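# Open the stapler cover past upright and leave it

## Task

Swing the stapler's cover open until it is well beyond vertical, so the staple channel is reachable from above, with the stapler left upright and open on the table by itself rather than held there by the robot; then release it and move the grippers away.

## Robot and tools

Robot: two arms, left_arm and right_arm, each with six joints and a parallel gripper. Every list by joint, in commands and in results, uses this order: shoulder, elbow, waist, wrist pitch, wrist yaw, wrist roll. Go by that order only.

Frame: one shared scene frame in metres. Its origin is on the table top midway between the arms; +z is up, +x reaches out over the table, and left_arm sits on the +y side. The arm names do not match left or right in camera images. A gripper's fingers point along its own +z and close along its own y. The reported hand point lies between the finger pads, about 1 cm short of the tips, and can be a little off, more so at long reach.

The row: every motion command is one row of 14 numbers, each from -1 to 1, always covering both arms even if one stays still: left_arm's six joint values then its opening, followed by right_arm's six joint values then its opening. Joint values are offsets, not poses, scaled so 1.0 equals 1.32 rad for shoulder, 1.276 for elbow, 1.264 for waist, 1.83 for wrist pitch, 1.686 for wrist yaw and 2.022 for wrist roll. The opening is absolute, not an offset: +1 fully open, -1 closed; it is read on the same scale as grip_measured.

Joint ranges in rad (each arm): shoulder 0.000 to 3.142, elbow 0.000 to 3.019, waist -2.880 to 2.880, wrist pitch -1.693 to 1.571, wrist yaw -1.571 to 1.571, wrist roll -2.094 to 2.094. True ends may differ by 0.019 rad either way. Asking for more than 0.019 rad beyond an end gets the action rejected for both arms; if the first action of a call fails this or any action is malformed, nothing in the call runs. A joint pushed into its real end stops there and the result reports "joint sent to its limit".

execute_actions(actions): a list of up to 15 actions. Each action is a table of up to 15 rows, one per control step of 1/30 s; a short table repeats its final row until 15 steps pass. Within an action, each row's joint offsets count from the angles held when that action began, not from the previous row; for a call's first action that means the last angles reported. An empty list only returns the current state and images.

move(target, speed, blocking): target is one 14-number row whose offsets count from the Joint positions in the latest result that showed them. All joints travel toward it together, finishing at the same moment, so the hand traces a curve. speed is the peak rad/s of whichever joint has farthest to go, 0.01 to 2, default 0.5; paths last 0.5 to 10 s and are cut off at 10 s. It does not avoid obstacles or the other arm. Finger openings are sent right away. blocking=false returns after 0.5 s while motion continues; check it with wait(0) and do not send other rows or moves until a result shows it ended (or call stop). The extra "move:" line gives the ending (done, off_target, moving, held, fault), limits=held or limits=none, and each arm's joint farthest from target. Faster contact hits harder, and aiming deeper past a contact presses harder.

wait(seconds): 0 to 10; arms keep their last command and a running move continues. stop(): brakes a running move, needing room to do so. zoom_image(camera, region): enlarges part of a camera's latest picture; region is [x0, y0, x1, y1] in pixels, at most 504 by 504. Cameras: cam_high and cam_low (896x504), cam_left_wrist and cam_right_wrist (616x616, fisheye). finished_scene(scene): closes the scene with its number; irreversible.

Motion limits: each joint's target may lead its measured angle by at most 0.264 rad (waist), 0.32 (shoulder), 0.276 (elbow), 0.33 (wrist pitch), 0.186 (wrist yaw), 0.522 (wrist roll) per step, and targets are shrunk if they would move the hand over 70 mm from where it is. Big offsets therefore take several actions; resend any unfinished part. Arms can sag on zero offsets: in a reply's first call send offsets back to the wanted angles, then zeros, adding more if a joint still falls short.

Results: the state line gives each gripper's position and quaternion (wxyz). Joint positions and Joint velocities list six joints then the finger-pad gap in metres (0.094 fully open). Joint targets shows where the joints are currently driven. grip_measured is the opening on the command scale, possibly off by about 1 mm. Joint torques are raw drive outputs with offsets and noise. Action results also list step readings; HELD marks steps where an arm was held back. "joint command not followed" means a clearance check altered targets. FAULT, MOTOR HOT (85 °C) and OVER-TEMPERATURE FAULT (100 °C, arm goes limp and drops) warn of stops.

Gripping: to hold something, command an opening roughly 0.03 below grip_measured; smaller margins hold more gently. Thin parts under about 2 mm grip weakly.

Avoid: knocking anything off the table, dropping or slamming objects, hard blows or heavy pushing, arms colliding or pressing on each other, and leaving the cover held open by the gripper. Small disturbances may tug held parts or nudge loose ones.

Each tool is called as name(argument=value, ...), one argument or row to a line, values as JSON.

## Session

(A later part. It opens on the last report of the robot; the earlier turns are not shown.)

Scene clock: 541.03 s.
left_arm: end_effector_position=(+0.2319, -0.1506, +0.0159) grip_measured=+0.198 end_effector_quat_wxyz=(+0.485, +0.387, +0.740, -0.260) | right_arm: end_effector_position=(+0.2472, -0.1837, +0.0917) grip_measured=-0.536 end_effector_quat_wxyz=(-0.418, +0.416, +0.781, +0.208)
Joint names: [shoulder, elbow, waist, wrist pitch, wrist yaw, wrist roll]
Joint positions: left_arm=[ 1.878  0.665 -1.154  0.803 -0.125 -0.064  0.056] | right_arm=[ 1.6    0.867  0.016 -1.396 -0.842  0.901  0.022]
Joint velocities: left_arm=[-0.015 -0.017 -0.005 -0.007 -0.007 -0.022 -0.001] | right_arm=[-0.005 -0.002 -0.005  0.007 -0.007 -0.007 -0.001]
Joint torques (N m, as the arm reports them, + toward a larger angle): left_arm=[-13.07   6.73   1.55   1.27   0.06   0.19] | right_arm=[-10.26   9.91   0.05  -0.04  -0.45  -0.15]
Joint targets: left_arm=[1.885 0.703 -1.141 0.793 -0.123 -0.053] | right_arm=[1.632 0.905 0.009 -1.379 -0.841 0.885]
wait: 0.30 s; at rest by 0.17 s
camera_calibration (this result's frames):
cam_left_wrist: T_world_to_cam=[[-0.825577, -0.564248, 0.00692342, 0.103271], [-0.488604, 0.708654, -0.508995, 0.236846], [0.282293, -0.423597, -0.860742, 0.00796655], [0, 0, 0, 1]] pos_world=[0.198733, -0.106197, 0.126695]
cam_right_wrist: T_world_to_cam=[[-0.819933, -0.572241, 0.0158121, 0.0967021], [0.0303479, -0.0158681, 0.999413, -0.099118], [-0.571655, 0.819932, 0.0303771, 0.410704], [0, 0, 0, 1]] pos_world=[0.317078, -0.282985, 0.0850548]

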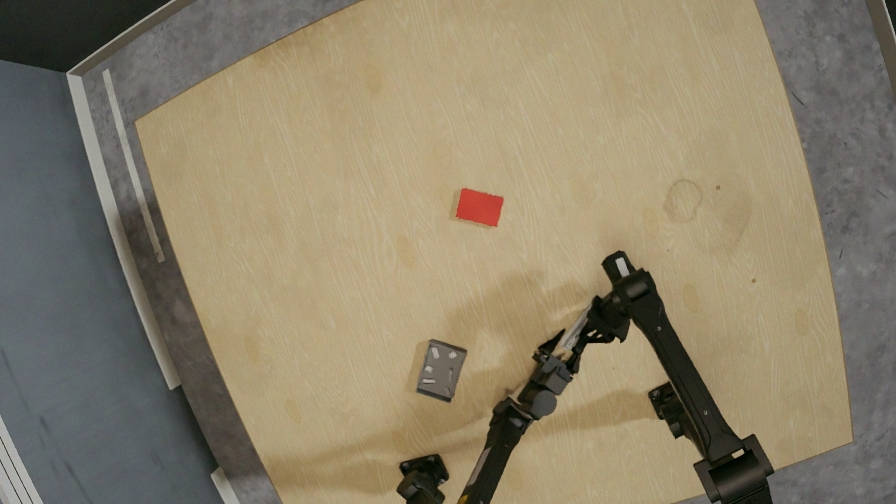

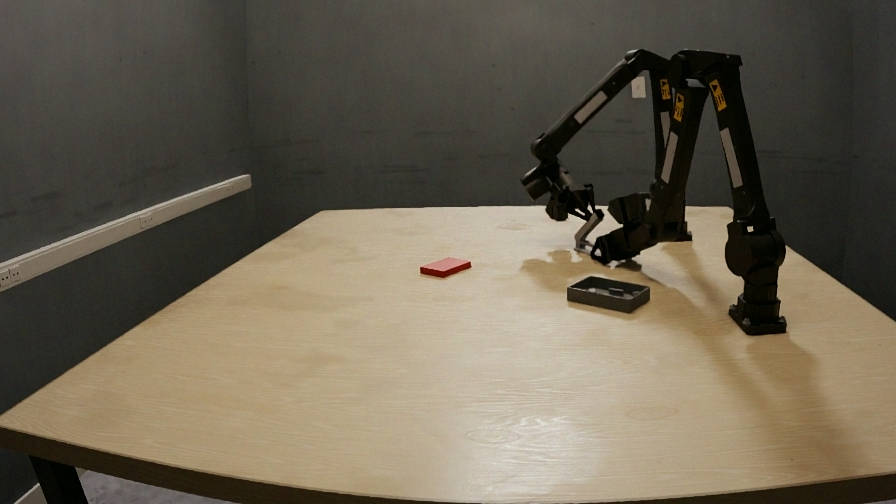

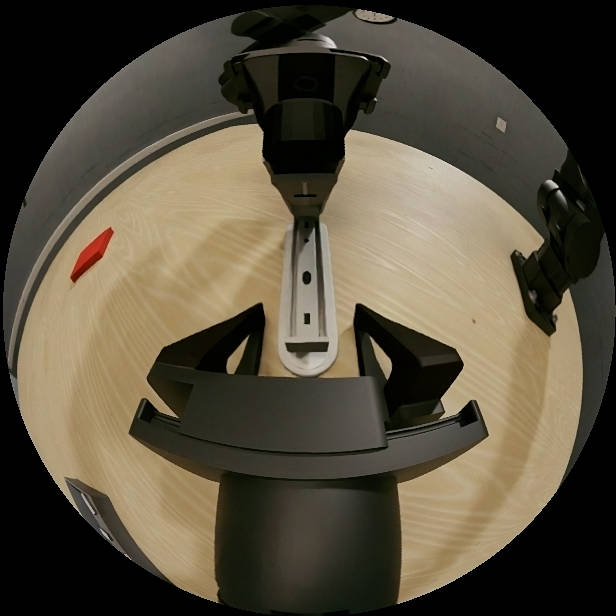

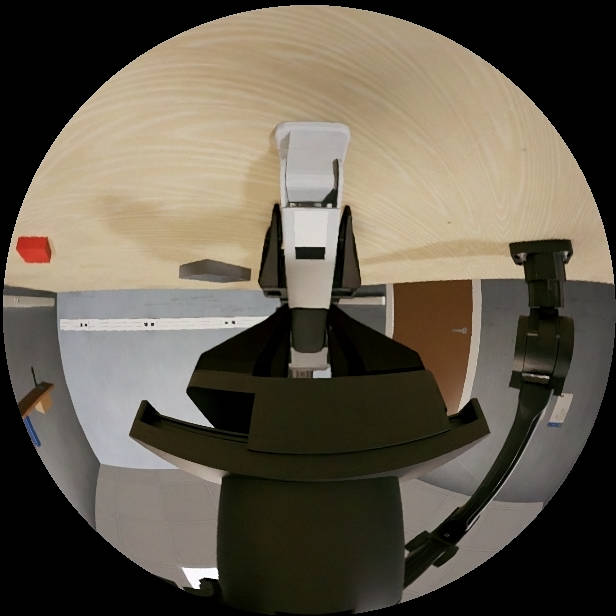

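execute_actions(
  actions=[
    [[0.0053,0.0285,0.0095,-0.0055,0.0012,0.0050,0.1,0.0230,0.0298,-0.0055,0.0080,0.0010,-0.0075,-0.548],[0.0053,0.0270,0.0090,-0.0055,0.0012,0.0048,0.0,0.0220,0.0298,-0.0055,0.0065,0.0010,-0.0070,-0.546],[0.0053,0.0255,0.0085,-0.0055,0.0012,0.0046,-0.1,0.0210,0.0298,-0.0055,0.0050,0.0010,-0.0065,-0.544],[0.0053,0.0240,0.0080,-0.0055,0.0012,0.0044,-0.18,0.0200,0.0298,-0.0055,0.0035,0.0010,-0.0060,-0.542],[0.0053,0.0225,0.0075,-0.0055,0.0012,0.0042,-0.23,0.0190,0.0298,-0.0055,0.0020,0.0010,-0.0055,-0.541],[0.0053,0.0210,0.0070,-0.0055,0.0012,0.0040,-0.26,0.0180,0.0298,-0.0055,0.0005,0.0010,-0.0050,-0.540],[0.0053,0.0195,0.0065,-0.0055,0.0012,0.0038,-0.28,0.0170,0.0298,-0.0055,-0.0010,0.0010,-0.0050,-0.539],[0.0053,0.0180,0.0060,-0.0055,0.0012,0.0036,-0.295,0.0160,0.0298,-0.0055,-0.0020,0.0010,-0.0050,-0.539],[0.0053,0.0165,0.0060,-0.0055,0.0012,0.0034,-0.31,0.0152,0.0298,-0.0055,-0.0020,0.0010,-0.0050,-0.539],[0.0053,0.0150,0.0060,-0.0055,0.0012,0.0032,-0.325,0.0152,0.0298,-0.0055,-0.0020,0.0010,-0.0050,-0.539],[0.0053,0.0135,0.0060,-0.0055,0.0012,0.0030,-0.34,0.0152,0.0298,-0.0055,-0.0020,0.0010,-0.0050,-0.539],[0.0053,0.0120,0.0060,-0.0055,0.0012,0.0030,-0.355,0.0152,0.0298,-0.0055,-0.0020,0.0010,-0.0050,-0.539],[0.0053,0.0118,0.0060,-0.0055,0.0012,0.0030,-0.37,0.0152,0.0298,-0.0055,-0.0020,0.0010,-0.0050,-0.539],[0.0053,0.0118,0.0060,-0.0055,0.0012,0.0030,-0.385,0.0152,0.0298,-0.0055,-0.0020,0.0010,-0.0050,-0.539],[0.0053,0.0118,0.0060,-0.0055,0.0012,0.0030,-0.40,0.0152,0.0298,-0.0055,-0.0020,0.0010,-0.0050,-0.539]],
  ],
)

wait(
  seconds=0.3,
)

Scene clock: 596.80 s.
left_arm: end_effector_position=(+0.2325, -0.1503, +0.0159) grip_measured=-0.277 end_effector_quat_wxyz=(+0.485, +0.387, +0.740, -0.260) | right_arm: end_effector_position=(+0.2471, -0.1837, +0.0918) grip_measured=-0.529 end_effector_quat_wxyz=(-0.418, +0.416, +0.781, +0.208)
Joint names: [shoulder, elbow, waist, wrist pitch, wrist yaw, wrist roll]
Joint positions: left_arm=[ 1.878  0.665 -1.153  0.803 -0.126 -0.064  0.034] | right_arm=[ 1.6    0.867  0.016 -1.397 -0.842  0.901  0.022]
Joint velocities: left_arm=[-0.015 -0.007 -0.005  0.017 -0.007 -0.022  0.001] | right_arm=[ 0.005 -0.002 -0.024 -0.002  0.022 -0.007 -0.   ]
Joint torques (N m, as the arm reports them, + toward a larger angle): left_arm=[-13.04   5.12   1.15   1.24   0.11   0.14] | right_arm=[-11.18   9.89   0.06  -0.8   -0.45  -0.08]
Joint targets: left_arm=[1.884 0.680 -1.147 0.793 -0.123 -0.058] | right_arm=[1.620 0.905 0.009 -1.400 -0.841 0.891]
Step readings (joint positions):
0: left_arm=[1.878 0.665 -1.154 0.803 -0.125 -0.064] | right_arm=[1.600 0.867 0.016 -1.396 -0.842 0.901]
1: left_arm=[1.878 0.665 -1.154 0.803 -0.125 -0.064] | right_arm=[1.600 0.867 0.016 -1.396 -0.842 0.901]
2: left_arm=[1.878 0.665 -1.154 0.803 -0.125 -0.064] | right_arm=[1.600 0.867 0.016 -1.396 -0.842 0.901]
4: left_arm=[1.878 0.665 -1.154 0.803 -0.125 -0.064] | right_arm=[1.600 0.867 0.016 -1.396 -0.842 0.901]
8: left_arm=[1.878 0.665 -1.153 0.803 -0.126 -0.064] | right_arm=[1.600 0.867 0.016 -1.397 -0.842 0.901]
15: Joint positions above
camera_calibration (this result's frames):
cam_left_wrist: T_world_to_cam=[[-0.824536, -0.56577, 0.00662292, 0.103573], [-0.489772, 0.70782, -0.509033, 0.237057], [0.283308, -0.42296, -0.860722, 0.00780149], [0, 0, 0, 1]] pos_world=[0.199293, -0.105896, 0.126699]
cam_right_wrist: T_world_to_cam=[[-0.819921, -0.572239, 0.0165051, 0.096524], [0.0310983, -0.0157331, 0.999392, -0.0993497], [-0.571632, 0.819936, 0.0306956, 0.410617], [0, 0, 0, 1]] pos_world=[0.316953, -0.283008, 0.0850921]

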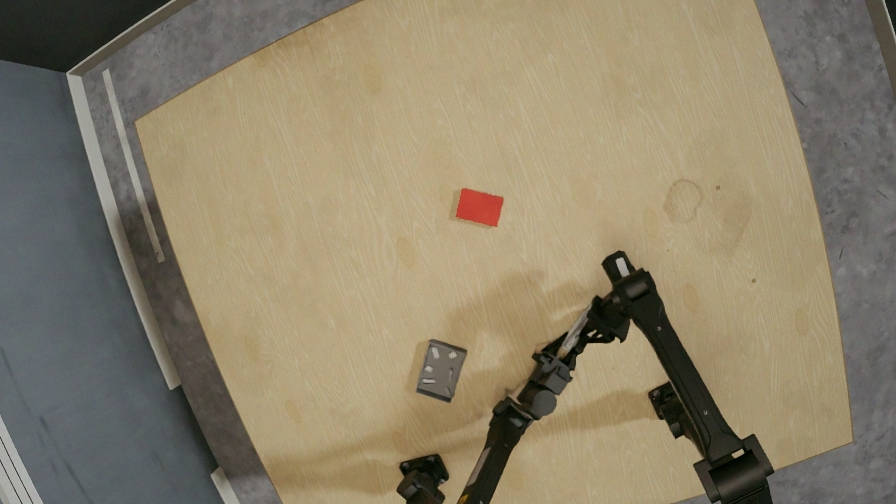

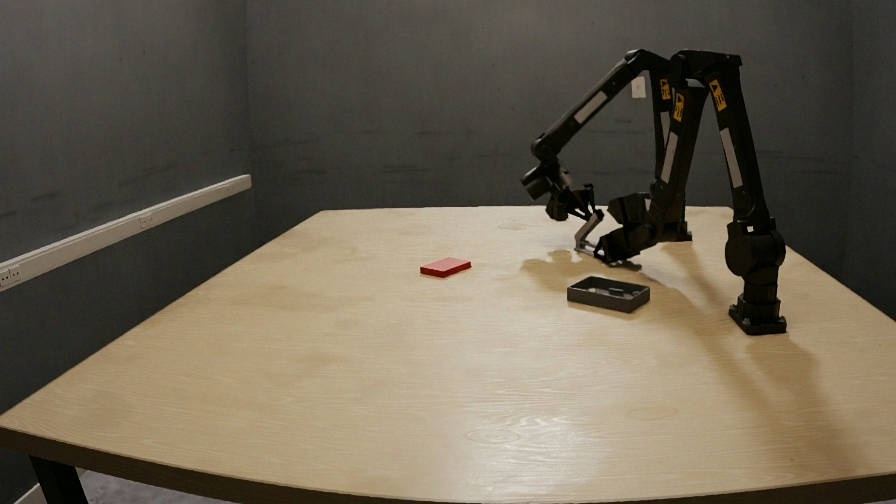

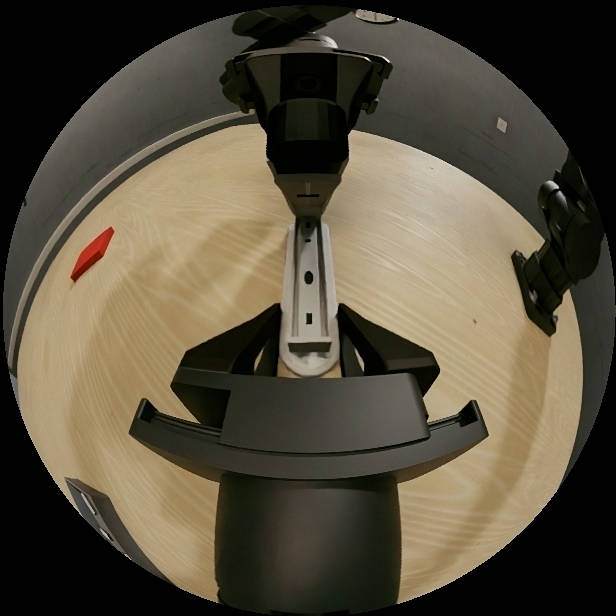

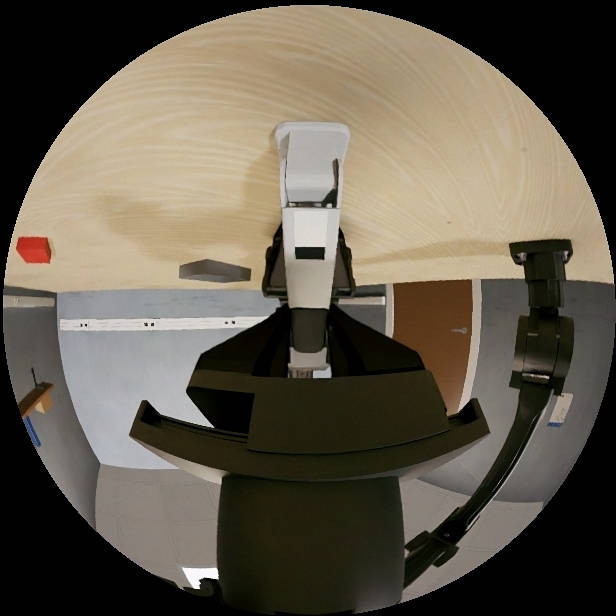

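Scene clock: 597.10 s.
left_arm: end_effector_position=(+0.2325, -0.1503, +0.0159) grip_measured=-0.277 end_effector_quat_wxyz=(+0.485, +0.387, +0.740, -0.260) | right_arm: end_effector_position=(+0.2471, -0.1837, +0.0918) grip_measured=-0.529 end_effector_quat_wxyz=(-0.418, +0.416, +0.781, +0.208)
Joint names: [shoulder, elbow, waist, wrist pitch, wrist yaw, wrist roll]
Joint positions: left_arm=[ 1.878  0.665 -1.153  0.803 -0.126 -0.064  0.034] | right_arm=[ 1.6    0.867  0.016 -1.397 -0.842  0.901  0.022]
Joint velocities: left_arm=[ 0.005 -0.017  0.005  0.012  0.037  0.022 -0.   ] | right_arm=[-0.005  0.002  0.015 -0.012 -0.037 -0.037 -0.001]
Joint torques (N m, as the arm reports them, + toward a larger angle): left_arm=[-13.22   5.13   1.01   1.29   0.1    0.14] | right_arm=[-11.31   9.9    0.02  -0.77  -0.45  -0.08]
Joint targets: left_arm=[1.884 0.680 -1.147 0.793 -0.123 -0.058] | right_arm=[1.620 0.905 0.009 -1.400 -0.841 0.891]
wait: 0.30 s; at rest by 0.17 s
camera_calibration (this result's frames):
cam_left_wrist: T_world_to_cam=[[-0.824536, -0.56577, 0.00662292, 0.103573], [-0.489772, 0.70782, -0.509033, 0.237057], [0.283308, -0.42296, -0.860722, 0.00780149], [0, 0, 0, 1]] pos_world=[0.199293, -0.105896, 0.126699]
cam_right_wrist: T_world_to_cam=[[-0.819921, -0.572239, 0.0165051, 0.096524], [0.0310983, -0.0157331, 0.999392, -0.0993497], [-0.571632, 0.819936, 0.0306956, 0.410617], [0, 0, 0, 1]] pos_world=[0.316953, -0.283008, 0.0850921]

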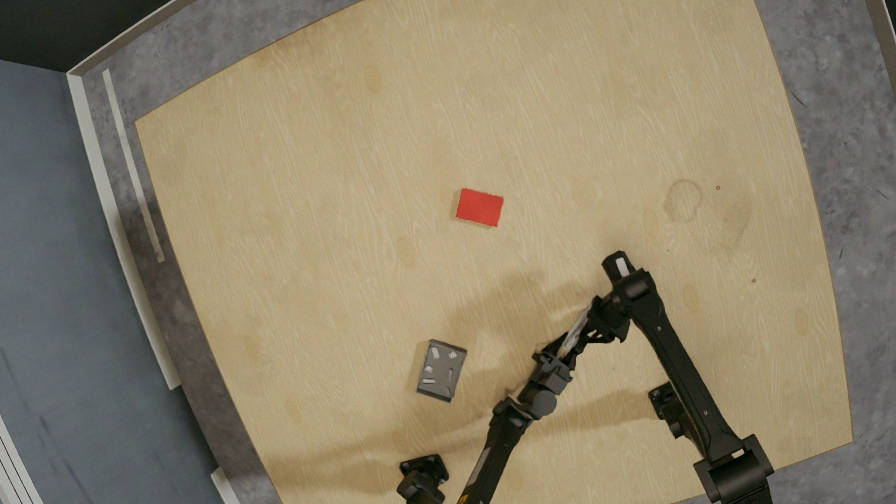

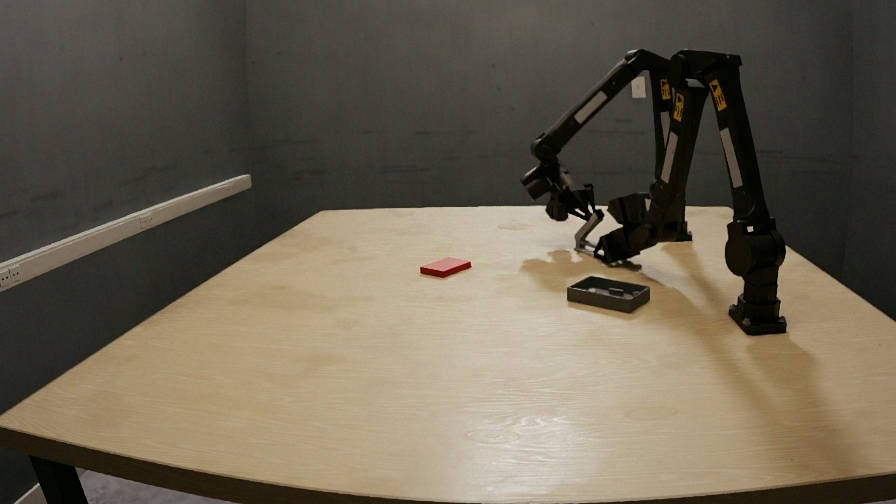

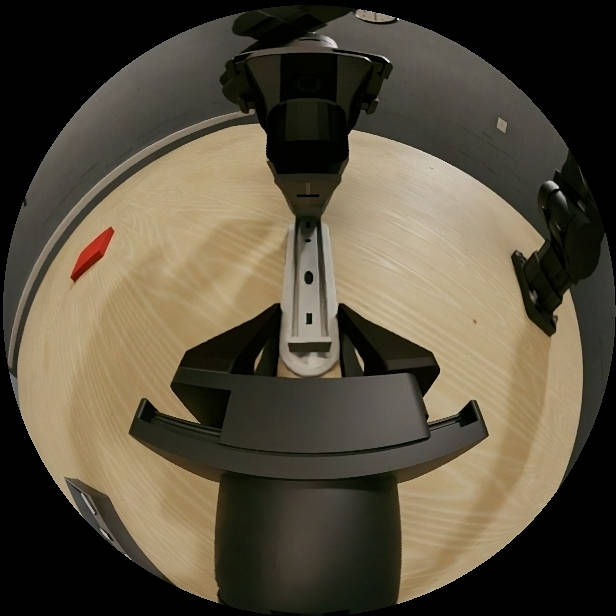

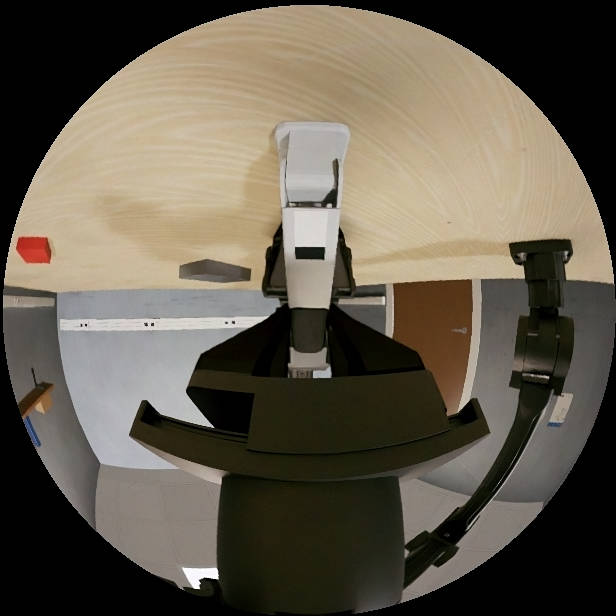

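execute_actions(
  actions=[
    [[0.0045,0.0118,0.0047,-0.0055,0.0012,0.003,-0.4,0.0161,0.0331,-0.0094,-0.0059,0.0025,-0.0076,-0.536],[0.0045,0.0118,0.0047,-0.0055,0.0012,0.003,-0.4,0.0169,0.0363,-0.0134,-0.0103,0.0044,-0.0101,-0.534],[0.0045,0.0118,0.0047,-0.0055,0.0012,0.003,-0.4,0.0178,0.0396,-0.0173,-0.0147,0.0062,-0.0127,-0.533],[0.0045,0.0118,0.0047,-0.0055,0.0012,0.003,-0.4,0.0181,0.0421,-0.0205,-0.0181,0.0075,-0.0152,-0.533],[0.0045,0.0118,0.0047,-0.0055,0.0012,0.003,-0.4,0.0184,0.0437,-0.0225,-0.0203,0.0083,-0.0168,-0.533],[0.0045,0.0118,0.0047,-0.0055,0.0012,0.003,-0.4,0.0186,0.0453,-0.0246,-0.0226,0.0092,-0.0184,-0.533],[0.0045,0.0118,0.0047,-0.0055,0.0012,0.003,-0.4,0.0188,0.0470,-0.0266,-0.0248,0.0100,-0.0200,-0.533],[0.0045,0.0118,0.0047,-0.0055,0.0012,0.003,-0.4,0.0191,0.0486,-0.0287,-0.0271,0.0109,-0.0216,-0.533],[0.0045,0.0118,0.0047,-0.0055,0.0012,0.003,-0.4,0.0193,0.0503,-0.0307,-0.0293,0.0117,-0.0232,-0.533],[0.0045,0.0118,0.0047,-0.0055,0.0012,0.003,-0.4,0.0196,0.0519,-0.0328,-0.0316,0.0125,-0.0248,-0.533],[0.0045,0.0118,0.0047,-0.0055,0.0012,0.003,-0.4,0.0199,0.0535,-0.0348,-0.0338,0.0134,-0.0264,-0.533],[0.0045,0.0118,0.0047,-0.0055,0.0012,0.003,-0.4,0.0203,0.0552,-0.0369,-0.0360,0.0142,-0.0280,-0.533],[0.0045,0.0118,0.0047,-0.0055,0.0012,0.003,-0.4,0.0207,0.0568,-0.0390,-0.0383,0.0151,-0.0296,-0.533],[0.0045,0.0118,0.0047,-0.0055,0.0012,0.003,-0.4,0.0211,0.0584,-0.0410,-0.0405,0.0159,-0.0312,-0.533],[0.0045,0.0118,0.0047,-0.0055,0.0012,0.003,-0.4,0.0216,0.0601,-0.0431,-0.0428,0.0167,-0.0328,-0.533]],
    [[0.0045,0.0118,0.0047,-0.0055,0.0012,0.003,-0.4,0.0192,0.0373,-0.0148,-0.0103,0.0054,-0.0105,-0.533],[0.0045,0.0118,0.0047,-0.0055,0.0012,0.003,-0.4,0.0200,0.0390,-0.0169,-0.0122,0.0063,-0.0121,-0.533],[0.0045,0.0118,0.0047,-0.0055,0.0012,0.003,-0.4,0.0208,0.0407,-0.0192,-0.0141,0.0073,-0.0138,-0.533],[0.0045,0.0118,0.0047,-0.0055,0.0012,0.003,-0.4,0.0217,0.0424,-0.0214,-0.0160,0.0082,-0.0154,-0.533],[0.0045,0.0118,0.0047,-0.0055,0.0012,0.003,-0.4,0.0225,0.0440,-0.0236,-0.0179,0.0092,-0.0170,-0.533],[0.0045,0.0118,0.0047,-0.0055,0.0012,0.003,-0.4,0.0233,0.0457,-0.0258,-0.0198,0.0101,-0.0187,-0.533],[0.0045,0.0118,0.0047,-0.0055,0.0012,0.003,-0.4,0.0241,0.0474,-0.0280,-0.0217,0.0111,-0.0203,-0.533],[0.0045,0.0118,0.0047,-0.0055,0.0012,0.003,-0.4,0.0249,0.0491,-0.0302,-0.0236,0.0120,-0.0219,-0.533],[0.0045,0.0118,0.0047,-0.0055,0.0012,0.003,-0.4,0.0257,0.0508,-0.0324,-0.0255,0.0130,-0.0236,-0.533],[0.0045,0.0118,0.0047,-0.0055,0.0012,0.003,-0.4,0.0265,0.0525,-0.0347,-0.0274,0.0139,-0.0252,-0.533],[0.0045,0.0118,0.0047,-0.0055,0.0012,0.003,-0.4,0.0274,0.0541,-0.0368,-0.0293,0.0149,-0.0269,-0.533],[0.0045,0.0118,0.0047,-0.0055,0.0012,0.003,-0.4,0.0282,0.0558,-0.0391,-0.0312,0.0158,-0.0285,-0.533],[0.0045,0.0118,0.0047,-0.0055,0.0012,0.003,-0.4,0.0290,0.0575,-0.0413,-0.0331,0.0168,-0.0302,-0.533],[0.0045,0.0118,0.0047,-0.0055,0.0012,0.003,-0.4,0.0298,0.0592,-0.0435,-0.0349,0.0177,-0.0318,-0.533],[0.0045,0.0118,0.0047,-0.0055,0.0012,0.003,-0.4,0.0306,0.0609,-0.0457,-0.0369,0.0187,-0.0334,-0.533]],
    [[0.0045,0.0118,0.0047,-0.0055,0.0012,0.003,-0.4,0.0206,0.0369,-0.0144,-0.0085,0.0053,-0.0100,-0.533],[0.0045,0.0118,0.0047,-0.0055,0.0012,0.003,-0.4,0.0217,0.0384,-0.0163,-0.0098,0.0062,-0.0113,-0.533],[0.0045,0.0118,0.0047,-0.0055,0.0012,0.003,-0.4,0.0228,0.0398,-0.0182,-0.0110,0.0070,-0.0127,-0.533],[0.0045,0.0118,0.0047,-0.0055,0.0012,0.003,-0.4,0.0239,0.0412,-0.0201,-0.0122,0.0079,-0.0140,-0.533],[0.0045,0.0118,0.0047,-0.0055,0.0012,0.003,-0.4,0.0251,0.0426,-0.0220,-0.0134,0.0088,-0.0153,-0.533],[0.0045,0.0118,0.0047,-0.0055,0.0012,0.003,-0.4,0.0262,0.0440,-0.0239,-0.0146,0.0096,-0.0166,-0.533],[0.0045,0.0118,0.0047,-0.0055,0.0012,0.003,-0.4,0.0273,0.0454,-0.0257,-0.0158,0.0105,-0.0180,-0.533],[0.0045,0.0118,0.0047,-0.0055,0.0012,0.003,-0.4,0.0285,0.0468,-0.0277,-0.0170,0.0113,-0.0193,-0.533],[0.0045,0.0118,0.0047,-0.0055,0.0012,0.003,-0.4,0.0296,0.0482,-0.0295,-0.0182,0.0122,-0.0206,-0.533],[0.0045,0.0118,0.0047,-0.0055,0.0012,0.003,-0.4,0.0307,0.0496,-0.0314,-0.0194,0.0130,-0.0220,-0.533],[0.0045,0.0118,0.0047,-0.0055,0.0012,0.003,-0.4,0.0318,0.0510,-0.0333,-0.0206,0.0139,-0.0233,-0.533],[0.0045,0.0118,0.0047,-0.0055,0.0012,0.003,-0.4,0.0329,0.0524,-0.0352,-0.0218,0.0147,-0.0246,-0.533],[0.0045,0.0118,0.0047,-0.0055,0.0012,0.003,-0.4,0.0341,0.0538,-0.0371,-0.0230,0.0156,-0.0260,-0.533],[0.0045,0.0118,0.0047,-0.0055,0.0012,0.003,-0.4,0.0352,0.0552,-0.0390,-0.0242,0.0164,-0.0273,-0.533],[0.0045,0.0118,0.0047,-0.0055,0.0012,0.003,-0.4,0.0363,0.0566,-0.0409,-0.0254,0.0173,-0.0286,-0.533]],
  ],
)

wait(
  seconds=0.4,
)

Scene clock: 637.37 s.
left_arm: end_effector_position=(+0.2325, -0.1503, +0.0159) grip_measured=-0.277 end_effector_quat_wxyz=(+0.485, +0.387, +0.740, -0.260) | right_arm: end_effector_position=(+0.2694, -0.2152, +0.1121) grip_measured=-0.525 end_effector_quat_wxyz=(-0.425, +0.417, +0.777, +0.205)
Joint names: [shoulder, elbow, waist, wrist pitch, wrist yaw, wrist roll]
Joint positions: left_arm=[ 1.878  0.665 -1.153  0.803 -0.126 -0.064  0.034] | right_arm=[ 1.631  0.955 -0.081 -1.558 -0.79   0.782  0.022]
Joint velocities: left_arm=[-0.005  0.012 -0.005 -0.022 -0.022 -0.007 -0.001] | right_arm=[ 0.054  0.056 -0.073 -0.081 -0.022 -0.125  0.001]
Joint torques (N m, as the arm reports them, + toward a larger angle): left_arm=[-13.21   5.15   0.56   1.25   0.03   0.11] | right_arm=[-11.55  10.58  -0.49  -0.73   0.05  -0.09]
Joint targets: left_arm=[1.883 0.680 -1.147 0.793 -0.124 -0.058] | right_arm=[1.662 1.001 -0.103 -1.563 -0.778 0.760]
Step readings (joint positions; steps 1 to 15: 1st action; 16 to 30: 2nd action; 31 to 45: 3rd action):
0: left_arm=[1.878 0.665 -1.153 0.803 -0.126 -0.064] | right_arm=[1.600 0.867 0.016 -1.397 -0.842 0.901]
1: left_arm=[1.878 0.665 -1.153 0.803 -0.126 -0.064] | right_arm=[1.600 0.867 0.016 -1.397 -0.842 0.900]
2: left_arm=[1.878 0.665 -1.153 0.803 -0.126 -0.064] | right_arm=[1.600 0.868 0.016 -1.399 -0.841 0.899]
4: left_arm=[1.878 0.665 -1.153 0.803 -0.126 -0.064] | right_arm=[1.600 0.873 0.012 -1.408 -0.838 0.894]
8: left_arm=[1.878 0.665 -1.153 0.803 -0.126 -0.064] | right_arm=[1.602 0.882 0.001 -1.429 -0.834 0.881]
15: left_arm=[1.878 0.665 -1.153 0.803 -0.126 -0.064] | right_arm=[1.603 0.897 -0.016 -1.460 -0.826 0.860]
16: left_arm=[1.878 0.665 -1.153 0.803 -0.126 -0.064] | right_arm=[1.603 0.899 -0.019 -1.464 -0.825 0.858]
17: left_arm=[1.878 0.665 -1.153 0.803 -0.126 -0.064] | right_arm=[1.604 0.901 -0.021 -1.467 -0.824 0.855]
19: left_arm=[1.878 0.665 -1.153 0.803 -0.126 -0.064] | right_arm=[1.606 0.904 -0.024 -1.474 -0.822 0.851]
23: left_arm=[1.878 0.665 -1.153 0.803 -0.126 -0.064] | right_arm=[1.610 0.913 -0.032 -1.489 -0.818 0.839]
30: left_arm=[1.878 0.665 -1.153 0.803 -0.126 -0.064] | right_arm=[1.615 0.929 -0.051 -1.516 -0.807 0.818]
31: left_arm=[1.878 0.665 -1.153 0.803 -0.126 -0.064] | right_arm=[1.615 0.931 -0.054 -1.520 -0.806 0.815]
32: left_arm=[1.878 0.665 -1.153 0.803 -0.126 -0.064] | right_arm=[1.616 0.932 -0.056 -1.523 -0.805 0.814]
34: left_arm=[1.878 0.665 -1.153 0.803 -0.126 -0.064] | right_arm=[1.618 0.935 -0.058 -1.527 -0.803 0.809]
38: left_arm=[1.878 0.665 -1.153 0.803 -0.126 -0.064] | right_arm=[1.623 0.942 -0.064 -1.538 -0.800 0.800]
45: Joint positions above
camera_calibration (this result's frames):
cam_left_wrist: T_world_to_cam=[[-0.824536, -0.56577, 0.00662292, 0.103573], [-0.489772, 0.70782, -0.509033, 0.237057], [0.283308, -0.42296, -0.860722, 0.00780149], [0, 0, 0, 1]] pos_world=[0.199293, -0.105896, 0.126699]
cam_right_wrist: T_world_to_cam=[[-0.819875, -0.571807, 0.0290183, 0.0950935], [0.0476307, -0.0176115, 0.99871, -0.125574], [-0.570558, 0.820199, 0.0416748, 0.447084], [0, 0, 0, 1]] pos_world=[0.339033, -0.314534, 0.10402]

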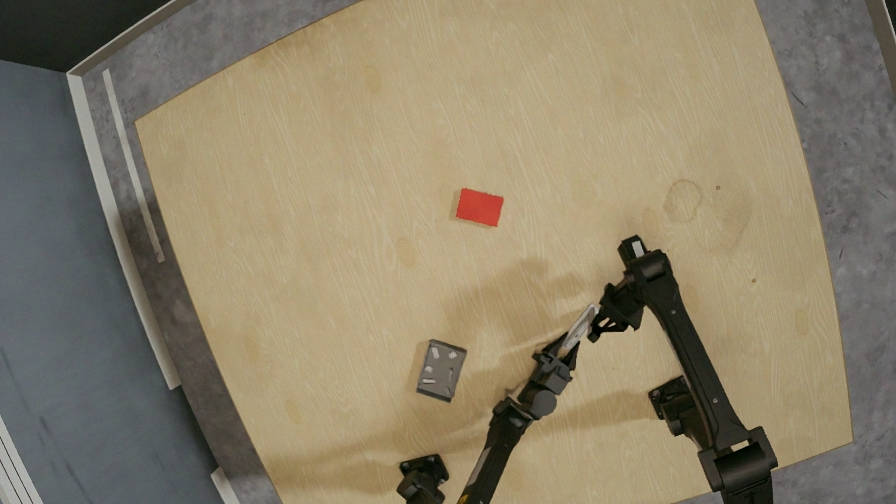

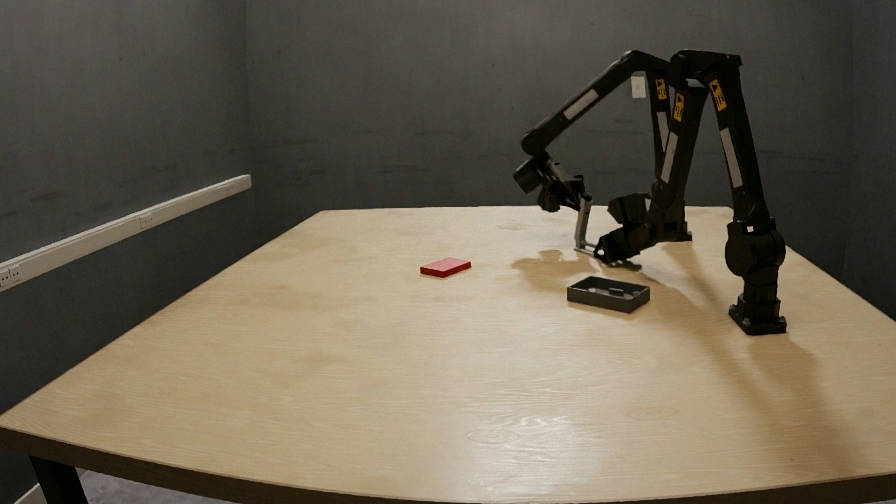

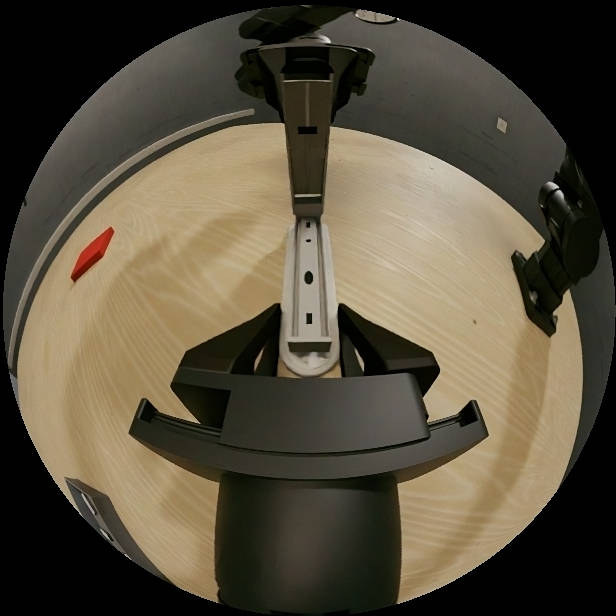

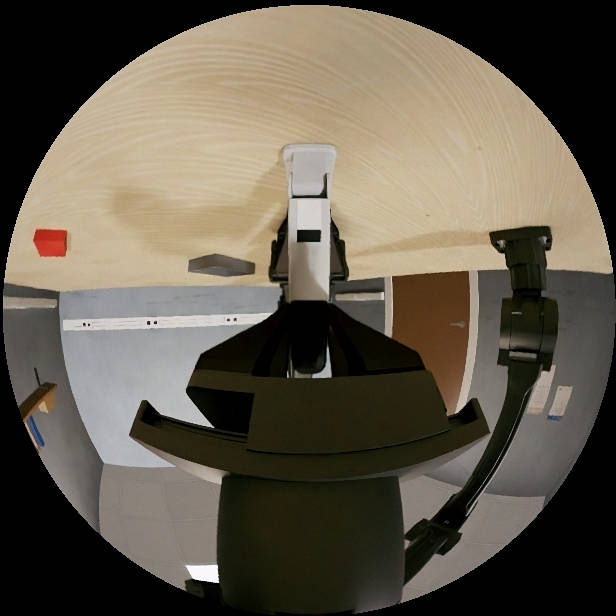

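Scene clock: 637.77 s.
left_arm: end_effector_position=(+0.2325, -0.1503, +0.0159) grip_measured=-0.277 end_effector_quat_wxyz=(+0.485, +0.387, +0.740, -0.260) | right_arm: end_effector_position=(+0.2708, -0.2172, +0.1127) grip_measured=-0.525 end_effector_quat_wxyz=(-0.425, +0.417, +0.777, +0.207)
Joint names: [shoulder, elbow, waist, wrist pitch, wrist yaw, wrist roll]
Joint positions: left_arm=[ 1.878  0.665 -1.153  0.803 -0.126 -0.064  0.034] | right_arm=[ 1.633  0.959 -0.088 -1.563 -0.788  0.774  0.022]
Joint velocities: left_arm=[ 0.005 -0.012  0.015 -0.002 -0.022  0.022 -0.   ] | right_arm=[-0.005  0.012 -0.034  0.002  0.007  0.022  0.   ]
Joint torques (N m, as the arm reports them, + toward a larger angle): left_arm=[-12.99   5.12   1.07   1.29   0.06   0.13] | right_arm=[-11.35  10.45  -0.56  -0.83  -0.01  -0.13]
Joint targets: left_arm=[1.883 0.680 -1.147 0.793 -0.124 -0.058] | right_arm=[1.662 1.001 -0.103 -1.563 -0.778 0.760]
wait: 0.40 s; at rest by 0.30 s
camera_calibration (this result's frames):
cam_left_wrist: T_world_to_cam=[[-0.824536, -0.56577, 0.00662292, 0.103573], [-0.489772, 0.70782, -0.509033, 0.237057], [0.283308, -0.42296, -0.860722, 0.00780149], [0, 0, 0, 1]] pos_world=[0.199293, -0.105896, 0.126699]
cam_right_wrist: T_world_to_cam=[[-0.820407, -0.571155, 0.0267332, 0.0955996], [0.0462836, -0.0197356, 0.998733, -0.126343], [-0.569904, 0.820605, 0.0426263, 0.449305], [0, 0, 0, 1]] pos_world=[0.340339, -0.316593, 0.104475]

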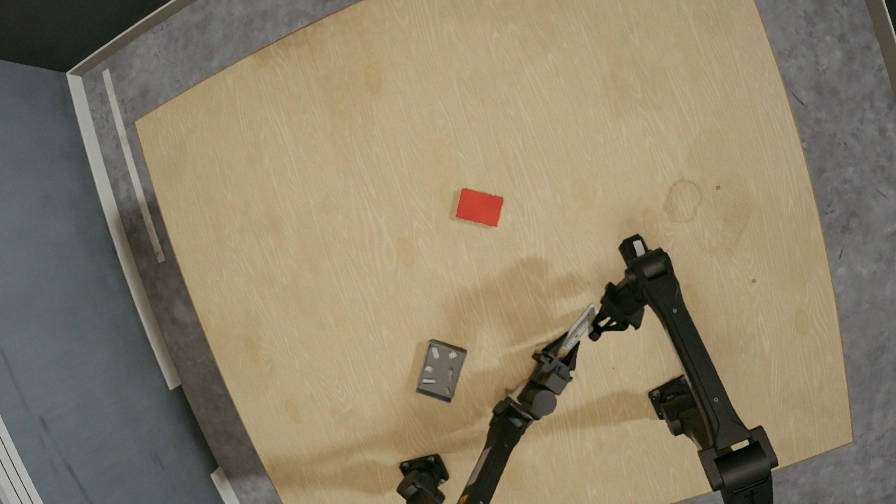

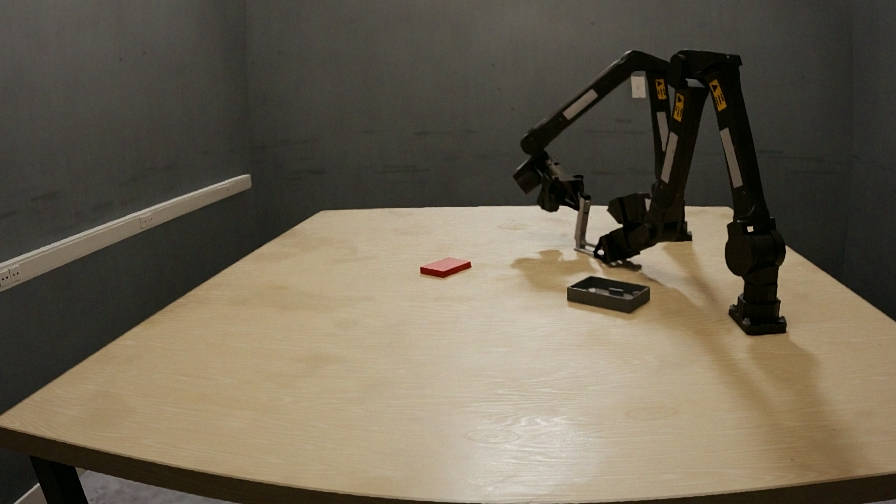

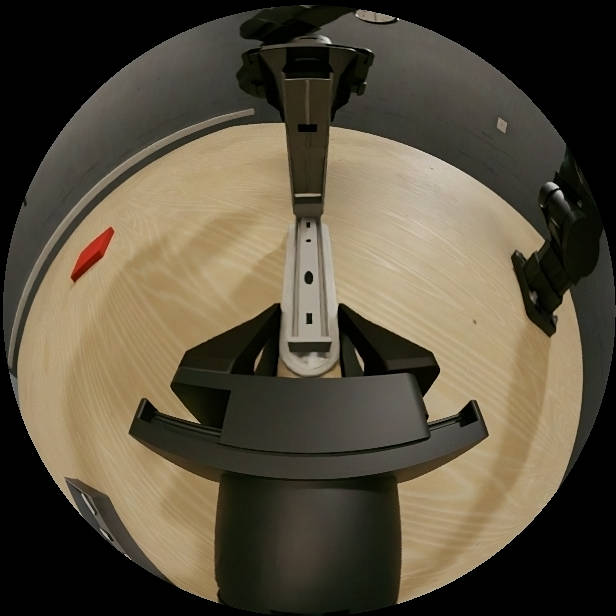

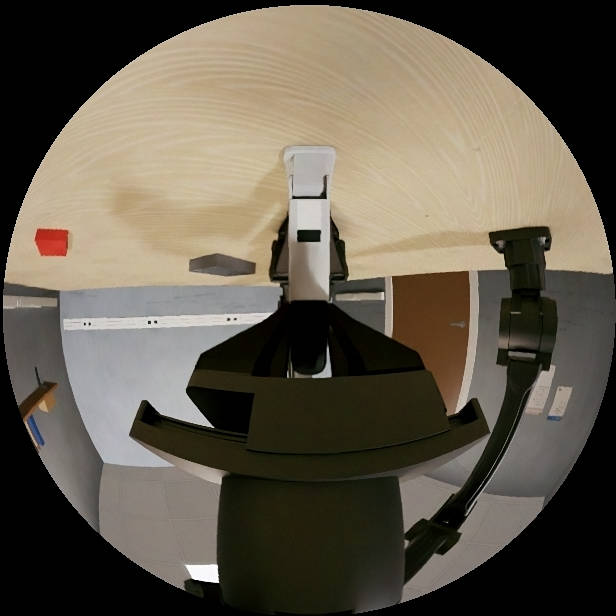

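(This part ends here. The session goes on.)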